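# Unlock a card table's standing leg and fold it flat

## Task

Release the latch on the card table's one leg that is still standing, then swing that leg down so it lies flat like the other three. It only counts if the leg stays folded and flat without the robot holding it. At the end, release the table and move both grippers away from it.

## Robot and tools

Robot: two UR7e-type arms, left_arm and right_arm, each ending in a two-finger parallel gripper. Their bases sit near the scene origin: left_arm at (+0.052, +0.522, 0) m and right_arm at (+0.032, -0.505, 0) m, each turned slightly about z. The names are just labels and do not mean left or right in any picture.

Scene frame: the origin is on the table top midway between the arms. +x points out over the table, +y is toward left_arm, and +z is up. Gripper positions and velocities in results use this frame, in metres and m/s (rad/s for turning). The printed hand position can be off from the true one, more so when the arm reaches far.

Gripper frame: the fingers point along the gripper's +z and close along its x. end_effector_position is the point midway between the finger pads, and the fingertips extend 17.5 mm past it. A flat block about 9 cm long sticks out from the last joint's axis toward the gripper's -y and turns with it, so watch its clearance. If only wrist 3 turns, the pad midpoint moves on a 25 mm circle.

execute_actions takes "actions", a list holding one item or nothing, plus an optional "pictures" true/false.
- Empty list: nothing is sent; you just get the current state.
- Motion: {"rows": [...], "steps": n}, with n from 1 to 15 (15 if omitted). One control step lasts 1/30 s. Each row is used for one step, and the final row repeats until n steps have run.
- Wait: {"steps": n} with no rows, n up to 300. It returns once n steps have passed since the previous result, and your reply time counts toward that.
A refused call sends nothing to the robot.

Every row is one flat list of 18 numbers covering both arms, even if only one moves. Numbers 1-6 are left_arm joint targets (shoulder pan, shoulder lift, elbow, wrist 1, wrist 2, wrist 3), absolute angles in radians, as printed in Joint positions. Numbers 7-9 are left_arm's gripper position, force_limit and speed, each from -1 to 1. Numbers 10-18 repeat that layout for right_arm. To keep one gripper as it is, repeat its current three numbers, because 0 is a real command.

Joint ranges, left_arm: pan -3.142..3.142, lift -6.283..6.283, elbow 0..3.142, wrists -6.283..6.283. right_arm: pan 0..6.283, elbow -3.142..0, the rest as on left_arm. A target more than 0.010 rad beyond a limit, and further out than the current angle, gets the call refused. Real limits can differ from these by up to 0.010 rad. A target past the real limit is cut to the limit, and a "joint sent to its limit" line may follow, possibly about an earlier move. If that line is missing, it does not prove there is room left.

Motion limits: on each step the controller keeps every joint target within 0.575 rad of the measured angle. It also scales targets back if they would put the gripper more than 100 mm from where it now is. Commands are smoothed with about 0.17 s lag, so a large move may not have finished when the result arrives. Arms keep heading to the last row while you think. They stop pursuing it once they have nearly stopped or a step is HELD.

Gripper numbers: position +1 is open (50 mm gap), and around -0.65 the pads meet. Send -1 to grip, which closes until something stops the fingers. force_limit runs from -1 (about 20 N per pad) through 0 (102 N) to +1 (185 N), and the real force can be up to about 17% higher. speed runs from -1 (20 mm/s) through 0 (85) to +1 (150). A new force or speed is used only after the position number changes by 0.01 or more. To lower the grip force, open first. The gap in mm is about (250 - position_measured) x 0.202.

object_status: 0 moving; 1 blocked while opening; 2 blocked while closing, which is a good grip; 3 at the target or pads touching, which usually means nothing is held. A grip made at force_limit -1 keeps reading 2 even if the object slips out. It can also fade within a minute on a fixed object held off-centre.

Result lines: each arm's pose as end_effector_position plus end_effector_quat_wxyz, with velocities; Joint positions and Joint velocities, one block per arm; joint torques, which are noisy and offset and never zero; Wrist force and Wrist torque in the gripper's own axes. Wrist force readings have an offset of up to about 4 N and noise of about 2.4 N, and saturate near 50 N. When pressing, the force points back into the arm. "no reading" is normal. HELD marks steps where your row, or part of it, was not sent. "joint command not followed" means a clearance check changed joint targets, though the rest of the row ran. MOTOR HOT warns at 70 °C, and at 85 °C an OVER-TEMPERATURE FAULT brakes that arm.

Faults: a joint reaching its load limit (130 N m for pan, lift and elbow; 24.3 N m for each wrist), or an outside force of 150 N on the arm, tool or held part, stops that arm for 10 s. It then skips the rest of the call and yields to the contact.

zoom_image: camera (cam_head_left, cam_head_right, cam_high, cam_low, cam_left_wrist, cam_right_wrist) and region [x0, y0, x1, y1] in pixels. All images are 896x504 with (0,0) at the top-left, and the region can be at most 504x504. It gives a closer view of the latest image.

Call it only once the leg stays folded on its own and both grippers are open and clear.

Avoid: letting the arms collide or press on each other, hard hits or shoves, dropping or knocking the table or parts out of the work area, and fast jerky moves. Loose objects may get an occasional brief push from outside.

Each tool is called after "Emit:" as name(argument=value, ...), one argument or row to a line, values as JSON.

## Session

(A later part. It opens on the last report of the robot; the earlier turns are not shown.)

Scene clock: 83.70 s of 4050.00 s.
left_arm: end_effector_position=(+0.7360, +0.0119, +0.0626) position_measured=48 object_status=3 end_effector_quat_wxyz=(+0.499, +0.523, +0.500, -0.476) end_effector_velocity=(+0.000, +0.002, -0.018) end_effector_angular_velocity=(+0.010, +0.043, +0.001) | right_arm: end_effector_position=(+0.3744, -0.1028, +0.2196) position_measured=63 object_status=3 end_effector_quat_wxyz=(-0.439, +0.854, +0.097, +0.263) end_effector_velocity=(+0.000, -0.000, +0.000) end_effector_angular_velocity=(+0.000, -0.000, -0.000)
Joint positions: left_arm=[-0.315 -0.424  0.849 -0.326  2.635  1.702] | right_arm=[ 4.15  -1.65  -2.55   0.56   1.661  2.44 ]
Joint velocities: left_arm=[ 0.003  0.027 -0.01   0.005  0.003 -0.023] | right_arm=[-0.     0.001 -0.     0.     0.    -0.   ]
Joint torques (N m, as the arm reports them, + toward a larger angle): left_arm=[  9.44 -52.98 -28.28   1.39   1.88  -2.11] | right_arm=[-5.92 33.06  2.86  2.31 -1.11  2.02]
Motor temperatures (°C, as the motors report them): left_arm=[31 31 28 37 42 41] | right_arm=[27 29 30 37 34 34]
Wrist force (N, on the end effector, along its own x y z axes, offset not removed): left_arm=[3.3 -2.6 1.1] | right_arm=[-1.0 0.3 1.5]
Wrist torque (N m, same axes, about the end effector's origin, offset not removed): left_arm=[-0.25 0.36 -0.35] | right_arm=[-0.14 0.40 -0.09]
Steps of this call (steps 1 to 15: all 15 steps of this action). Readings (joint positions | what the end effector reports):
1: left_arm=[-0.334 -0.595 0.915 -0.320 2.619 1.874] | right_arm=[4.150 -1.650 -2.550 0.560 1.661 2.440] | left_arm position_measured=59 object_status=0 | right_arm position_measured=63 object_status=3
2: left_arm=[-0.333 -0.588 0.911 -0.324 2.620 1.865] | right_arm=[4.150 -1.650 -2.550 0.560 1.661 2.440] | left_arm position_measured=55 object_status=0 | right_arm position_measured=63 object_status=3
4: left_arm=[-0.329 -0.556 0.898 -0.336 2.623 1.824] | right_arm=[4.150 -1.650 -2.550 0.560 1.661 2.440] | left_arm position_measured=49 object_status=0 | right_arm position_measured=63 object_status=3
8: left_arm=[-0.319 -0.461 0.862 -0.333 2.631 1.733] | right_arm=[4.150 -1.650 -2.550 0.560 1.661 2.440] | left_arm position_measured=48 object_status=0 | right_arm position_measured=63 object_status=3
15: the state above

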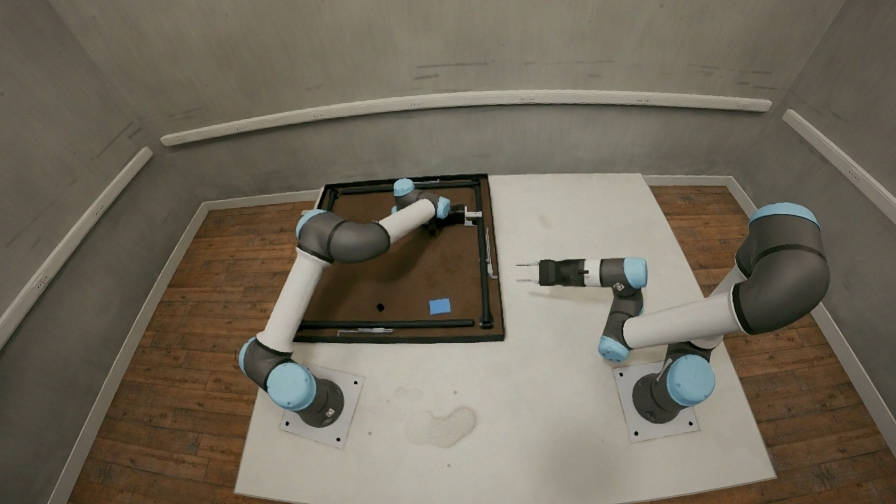

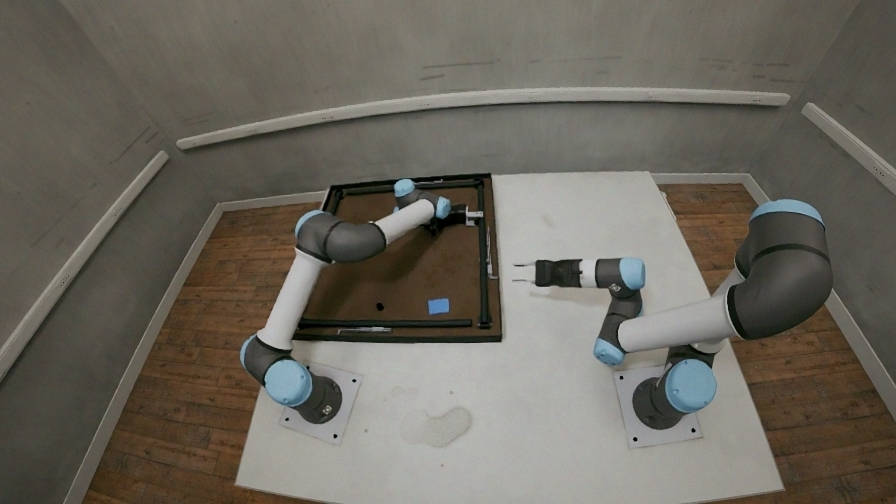

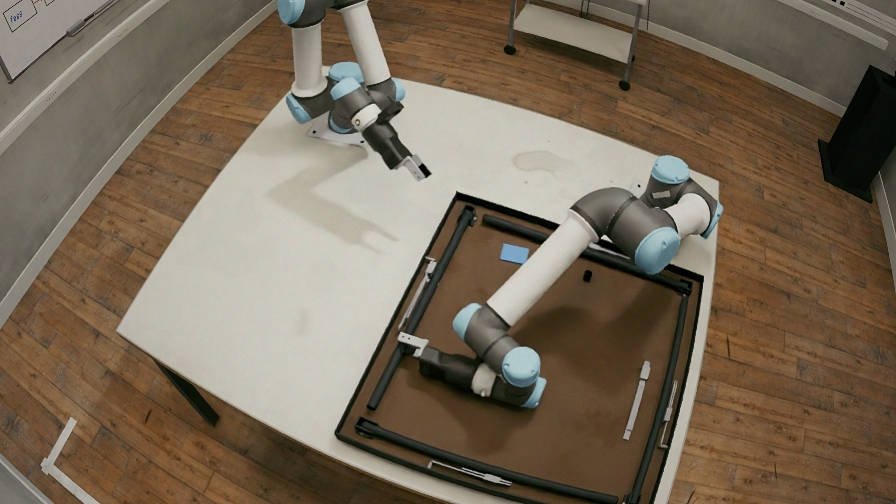

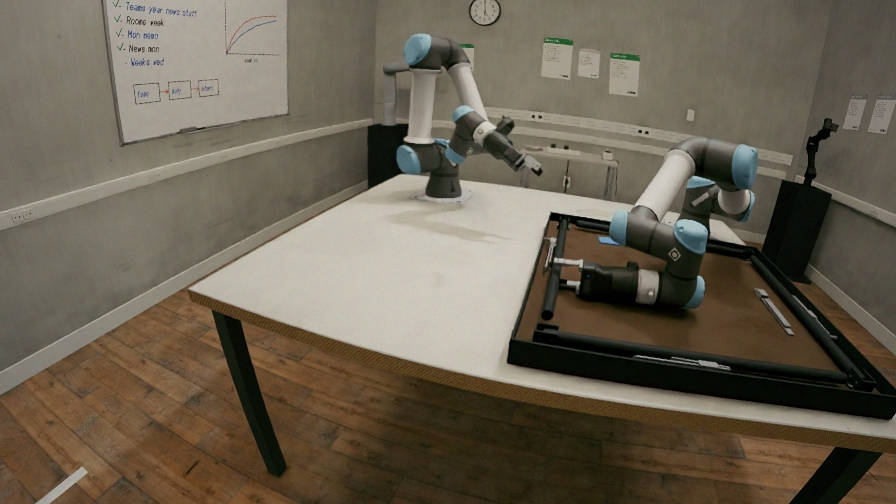

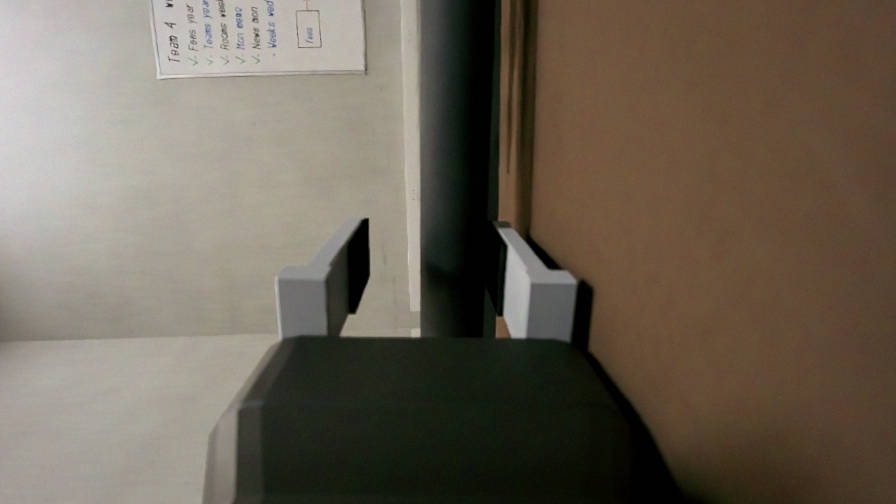

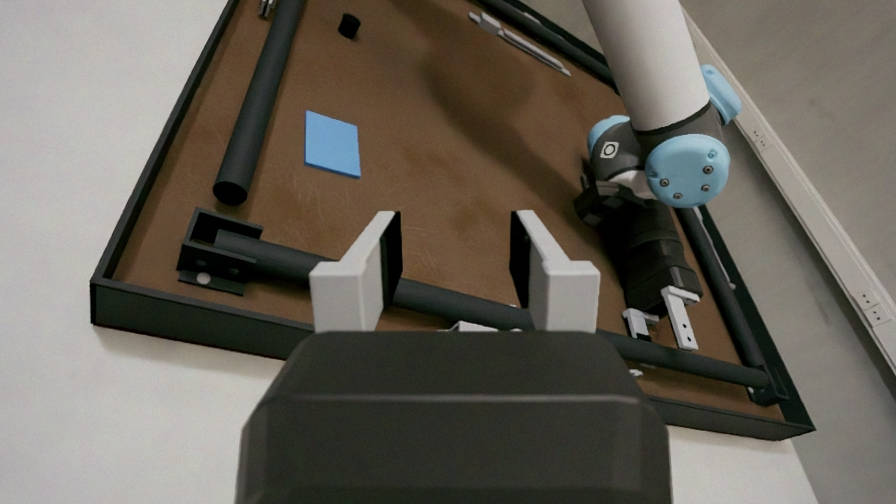

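Ease out slowly.

Emit:
execute_actions(
  actions=[
    {"rows":[[-0.305,-0.422,0.848,-0.30,2.635,1.69,1,-0.5,-1,4.15,-1.65,-2.55,0.56,1.661,2.44,0.6,-0.4,0]]},
  ],
  pictures=false,
)

Emit:
execute_actions(
  actions=[
    {"rows":[[-0.292,-0.422,0.848,-0.30,2.635,1.69,1,-0.5,-1,4.15,-1.65,-2.55,0.56,1.661,2.44,0.6,-0.4,0]],"steps":10},
  ],
  pictures=false,
)

Emit:
execute_actions(
  actions=[
    {"rows":[[-0.25,-0.422,0.848,-0.30,2.635,1.69,1,-0.5,-1,4.15,-1.65,-2.55,0.56,1.661,2.44,0.6,-0.4,0]],"steps":10},
  ],
  pictures=false,
)

Emit:
execute_actions(
  actions=[
    {"rows":[[-0.2,-0.75,1.0,-0.30,2.635,1.69,1,-0.5,-1,4.15,-1.65,-2.55,0.56,1.661,2.44,0.6,-0.4,0]]},
  ],
)

Scene clock: 88.07 s of 4050.00 s.
left_arm: end_effector_position=(+0.7385, +0.0203, +0.0592) position_measured=6 object_status=0 end_effector_quat_wxyz=(+0.489, +0.515, +0.515, -0.480) end_effector_velocity=(+0.000, +0.000, -0.001) end_effector_angular_velocity=(+0.001, +0.002, +0.000) | right_arm: end_effector_position=(+0.3744, -0.1028, +0.2196) position_measured=63 object_status=3 end_effector_quat_wxyz=(-0.439, +0.854, +0.097, +0.263) end_effector_velocity=(-0.000, -0.001, -0.001) end_effector_angular_velocity=(-0.001, +0.001, -0.001)
Joint positions: left_arm=[-0.305 -0.422  0.848 -0.3    2.635  1.69 ] | right_arm=[ 4.15  -1.65  -2.55   0.56   1.661  2.44 ]
Joint velocities: left_arm=[ 0.     0.002 -0.     0.001 -0.     0.001] | right_arm=[-0.     0.    -0.001 -0.    -0.    -0.   ]
Joint torques (N m, as the arm reports them, + toward a larger angle): left_arm=[26.22 34.77 30.6  12.88 -1.46  2.02] | right_arm=[-5.87 33.92  3.09  2.41 -1.15  1.82]
Motor temperatures (°C, as the motors report them): left_arm=[31 31 28 37 42 41] | right_arm=[27 29 30 37 34 34]
Wrist force (N, on the end effector, along its own x y z axes, offset not removed): left_arm=[-50.0 0.5 16.2] | right_arm=[0.6 1.7 2.8]
Wrist torque (N m, same axes, about the end effector's origin, offset not removed): left_arm=[0.33 -1.35 -2.96] | right_arm=[0.15 0.07 -0.15]
Steps of this call (steps 1 to 15: the robot went on to your last target; steps 16 to 90: nothing new was sent; then 0.87 s passed at rest; steps 91 to 105: all 15 steps of this action). Readings (joint positions | what the end effector reports):
91: left_arm=[-0.315 -0.422 0.848 -0.326 2.635 1.700] | right_arm=[4.150 -1.650 -2.550 0.560 1.661 2.440] | left_arm position_measured=47 object_status=0 | right_arm position_measured=63 object_status=3
92: left_arm=[-0.314 -0.422 0.848 -0.323 2.635 1.699] | right_arm=[4.150 -1.650 -2.550 0.560 1.661 2.440] | left_arm position_measured=44 object_status=0 | right_arm position_measured=63 object_status=3
94: left_arm=[-0.309 -0.422 0.848 -0.312 2.635 1.694] | right_arm=[4.150 -1.650 -2.550 0.560 1.661 2.440] | left_arm position_measured=37 object_status=0 | right_arm position_measured=63 object_status=3
98: left_arm=[-0.306 -0.422 0.848 -0.303 2.635 1.691] | right_arm=[4.150 -1.650 -2.550 0.560 1.661 2.440] | left_arm position_measured=24 object_status=0 | right_arm position_measured=63 object_status=3
105: the state above

Scene clock: 88.40 s of 4050.00 s.
left_arm: end_effector_position=(+0.7447, +0.0290, +0.0589) position_measured=6 object_status=1 end_effector_quat_wxyz=(+0.492, +0.511, +0.518, -0.477) end_effector_velocity=(+0.003, +0.004, +0.000) end_effector_angular_velocity=(+0.000, -0.001, +0.007) | right_arm: end_effector_position=(+0.3744, -0.1028, +0.2196) position_measured=63 object_status=3 end_effector_quat_wxyz=(-0.439, +0.854, +0.097, +0.263) end_effector_velocity=(-0.000, +0.000, -0.001) end_effector_angular_velocity=(-0.001, +0.001, -0.000)
Joint positions: left_arm=[-0.292 -0.422  0.848 -0.3    2.635  1.69 ] | right_arm=[ 4.15  -1.65  -2.55   0.56   1.661  2.44 ]
Joint velocities: left_arm=[ 0.006 -0.001  0.     0.001 -0.001  0.001] | right_arm=[ 0.    -0.001 -0.    -0.    -0.     0.   ]
Joint torques (N m, as the arm reports them, + toward a larger angle): left_arm=[27.72 51.83 39.98  9.74 -7.11  6.52] | right_arm=[-5.12 33.58  2.63  2.64 -1.16  1.93]
Motor temperatures (°C, as the motors report them): left_arm=[31 31 28 37 42 41] | right_arm=[27 29 30 37 34 34]
Wrist force (N, on the end effector, along its own x y z axes, offset not removed): left_arm=[-50.0 -9.5 11.3] | right_arm=[0.1 -0.1 -0.4]
Wrist torque (N m, same axes, about the end effector's origin, offset not removed): left_arm=[0.09 -1.35 -3.65] | right_arm=[-0.25 0.23 -0.10]
Steps of this call (steps 1 to 10: all 10 steps of this action). Readings (joint positions | what the end effector reports):
1: left_arm=[-0.305 -0.422 0.848 -0.300 2.635 1.690] | right_arm=[4.150 -1.650 -2.550 0.560 1.661 2.440] | left_arm position_measured=6 object_status=0 | right_arm position_measured=63 object_status=3
2: left_arm=[-0.303 -0.422 0.848 -0.300 2.635 1.690] | right_arm=[4.150 -1.650 -2.550 0.560 1.661 2.440] | left_arm position_measured=6 object_status=0 | right_arm position_measured=63 object_status=3
4: left_arm=[-0.298 -0.422 0.848 -0.300 2.635 1.690] | right_arm=[4.150 -1.650 -2.550 0.560 1.661 2.440] | left_arm position_measured=6 object_status=0 | right_arm position_measured=63 object_status=3
8: left_arm=[-0.293 -0.422 0.848 -0.300 2.635 1.690] | right_arm=[4.150 -1.650 -2.550 0.560 1.661 2.440] | left_arm position_measured=6 object_status=1 | right_arm position_measured=63 object_status=3
10: the state above

Scene clock: 88.73 s of 4050.00 s.
left_arm: end_effector_position=(+0.7643, +0.0577, +0.0588) position_measured=6 object_status=1 end_effector_quat_wxyz=(+0.502, +0.501, +0.529, -0.467) end_effector_velocity=(+0.009, +0.014, -0.001) end_effector_angular_velocity=(-0.000, -0.000, +0.019) | right_arm: end_effector_position=(+0.3744, -0.1028, +0.2196) position_measured=63 object_status=3 end_effector_quat_wxyz=(-0.439, +0.854, +0.097, +0.263) end_effector_velocity=(-0.000, -0.000, -0.001) end_effector_angular_velocity=(-0.002, +0.001, -0.000)
Joint positions: left_arm=[-0.252 -0.422  0.848 -0.3    2.635  1.69 ] | right_arm=[ 4.15  -1.65  -2.55   0.56   1.661  2.44 ]
Joint velocities: left_arm=[ 0.019  0.001  0.    -0.002  0.001 -0.   ] | right_arm=[ 0.    -0.001 -0.001 -0.    -0.     0.   ]
Joint torques (N m, as the arm reports them, + toward a larger angle): left_arm=[29.27 57.17 43.07  7.69 -6.52  6.66] | right_arm=[-5.6  33.82  2.76  2.59 -1.16  1.91]
Motor temperatures (°C, as the motors report them): left_arm=[31 31 28 37 42 41] | right_arm=[27 29 30 37 34 34]
Wrist force (N, on the end effector, along its own x y z axes, offset not removed): left_arm=[-50.0 -8.7 10.2] | right_arm=[-0.4 1.4 1.2]
Wrist torque (N m, same axes, about the end effector's origin, offset not removed): left_arm=[0.17 -1.35 -3.69] | right_arm=[0.07 0.19 -0.17]
Steps of this call (steps 1 to 10: all 10 steps of this action). Readings (joint positions | what the end effector reports):
1: left_arm=[-0.292 -0.422 0.848 -0.300 2.635 1.690] | right_arm=[4.150 -1.650 -2.550 0.560 1.661 2.440] | left_arm position_measured=6 object_status=1 | right_arm position_measured=63 object_status=3
2: left_arm=[-0.288 -0.422 0.848 -0.300 2.635 1.690] | right_arm=[4.150 -1.650 -2.550 0.560 1.661 2.440] | left_arm position_measured=6 object_status=1 | right_arm position_measured=63 object_status=3
4: left_arm=[-0.269 -0.422 0.848 -0.300 2.635 1.690] | right_arm=[4.150 -1.650 -2.550 0.560 1.661 2.440] | left_arm position_measured=6 object_status=1 | right_arm position_measured=63 object_status=3
8: left_arm=[-0.254 -0.422 0.848 -0.300 2.635 1.690] | right_arm=[4.150 -1.650 -2.550 0.560 1.661 2.440] | left_arm position_measured=6 object_status=1 | right_arm position_measured=63 object_status=3
10: the state above

Scene clock: 89.23 s of 4050.00 s.
left_arm: end_effector_position=(+0.7560, +0.1066, +0.2511) position_measured=6 object_status=1 end_effector_quat_wxyz=(+0.569, +0.505, +0.485, -0.432) end_effector_velocity=(-0.015, +0.021, +0.086) end_effector_angular_velocity=(-0.032, -0.078, +0.016) | right_arm: end_effector_position=(+0.3744, -0.1028, +0.2196) position_measured=63 object_status=3 end_effector_quat_wxyz=(-0.439, +0.854, +0.097, +0.263) end_effector_velocity=(-0.000, -0.000, -0.000) end_effector_angular_velocity=(-0.000, +0.001, +0.001)
Joint positions: left_arm=[-0.201 -0.739  0.995 -0.3    2.635  1.69 ] | right_arm=[ 4.15  -1.65  -2.55   0.56   1.661  2.44 ]
Joint velocities: left_arm=[ 0.017 -0.141  0.057 -0.     0.001 -0.   ] | right_arm=[-0.     0.    -0.001 -0.001  0.002  0.   ]
Joint torques (N m, as the arm reports them, + toward a larger angle): left_arm=[  8.23 -55.12 -15.15  -4.02   1.19  -2.34] | right_arm=[-5.83 34.13  2.66  2.46 -0.98  1.95]
Motor temperatures (°C, as the motors report them): left_arm=[31 31 28 37 42 41] | right_arm=[27 29 30 37 34 34]
Wrist force (N, on the end effector, along its own x y z axes, offset not removed): left_arm=[-7.5 0.2 -2.7] | right_arm=[1.2 1.4 1.4]
Wrist torque (N m, same axes, about the end effector's origin, offset not removed): left_arm=[0.21 1.37 0.03] | right_arm=[0.06 -0.01 -0.23]
Steps of this call (steps 1 to 15: all 15 steps of this action). Readings (joint positions | what the end effector reports):
1: left_arm=[-0.251 -0.422 0.848 -0.300 2.635 1.690] | right_arm=[4.150 -1.650 -2.550 0.560 1.661 2.440] | left_arm position_measured=6 object_status=1 | right_arm position_measured=63 object_status=3
2: left_arm=[-0.248 -0.427 0.853 -0.300 2.635 1.690] | right_arm=[4.150 -1.650 -2.550 0.560 1.661 2.440] | left_arm position_measured=6 object_status=1 | right_arm position_measured=63 object_status=3
4: left_arm=[-0.237 -0.473 0.887 -0.299 2.634 1.690] | right_arm=[4.150 -1.650 -2.550 0.560 1.661 2.440] | left_arm position_measured=6 object_status=1 | right_arm position_measured=63 object_status=3
8: left_arm=[-0.219 -0.602 0.940 -0.299 2.634 1.690] | right_arm=[4.150 -1.650 -2.550 0.560 1.661 2.440] | left_arm position_measured=6 object_status=1 | right_arm position_measured=63 object_status=3
15: the state above

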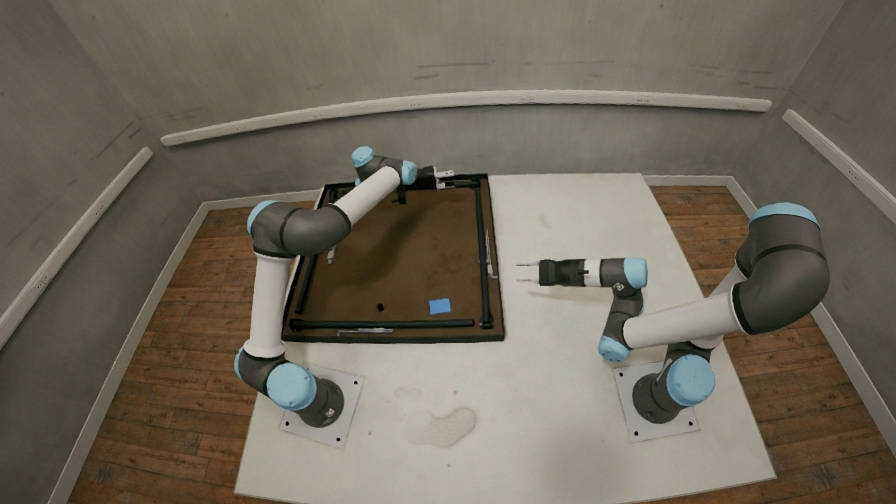

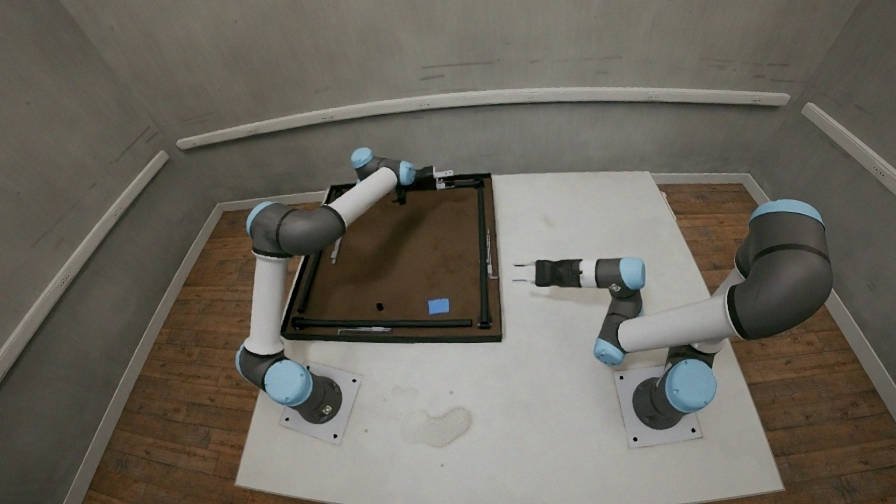

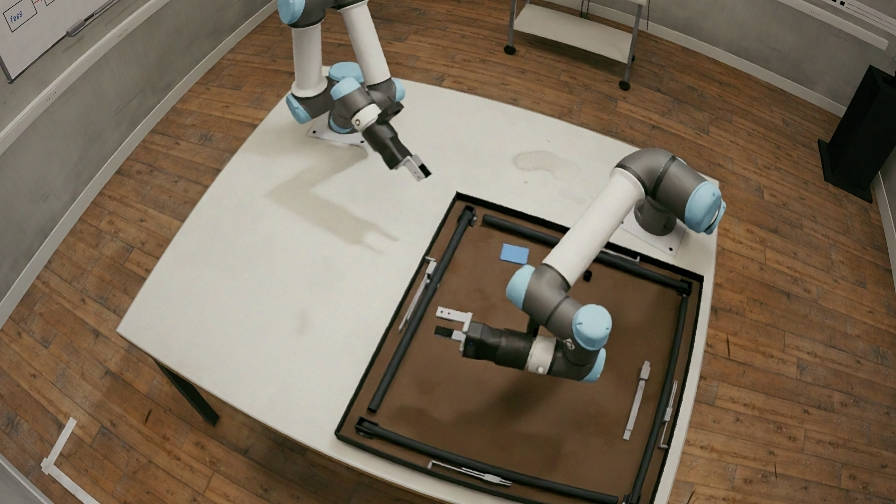

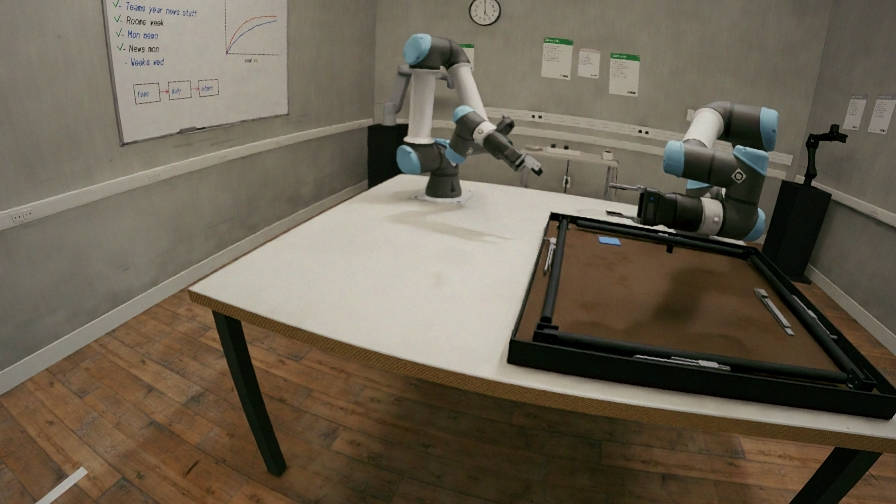

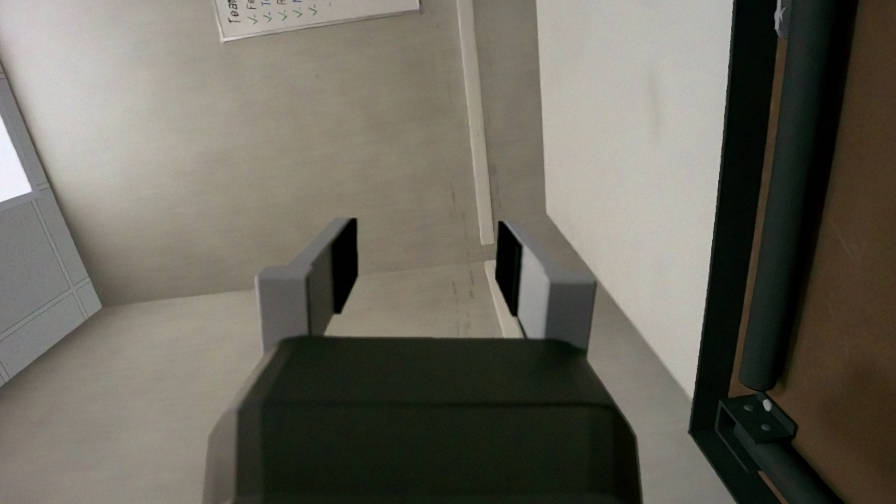

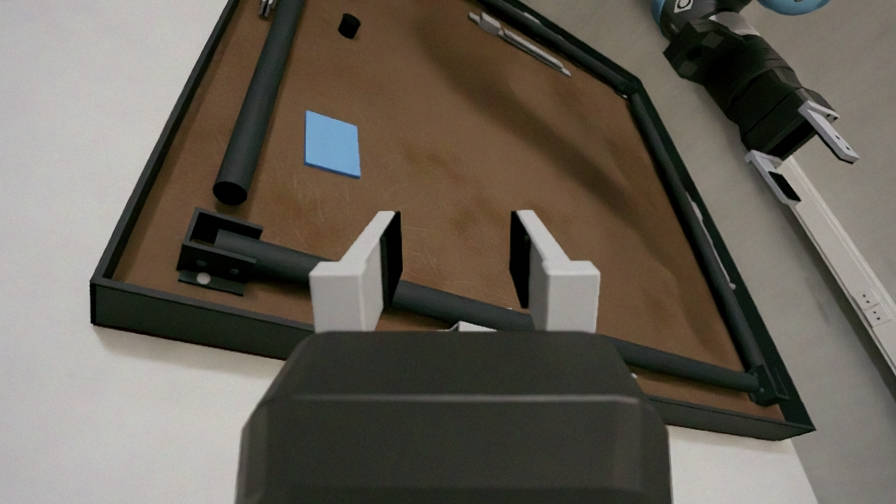

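The leg is flat, though the finger pressed hard on the tabletop on the way out. I'll stay higher next time.

Emit:
finished_scene(
  scene=1,
)

The scene is finished: the task was done.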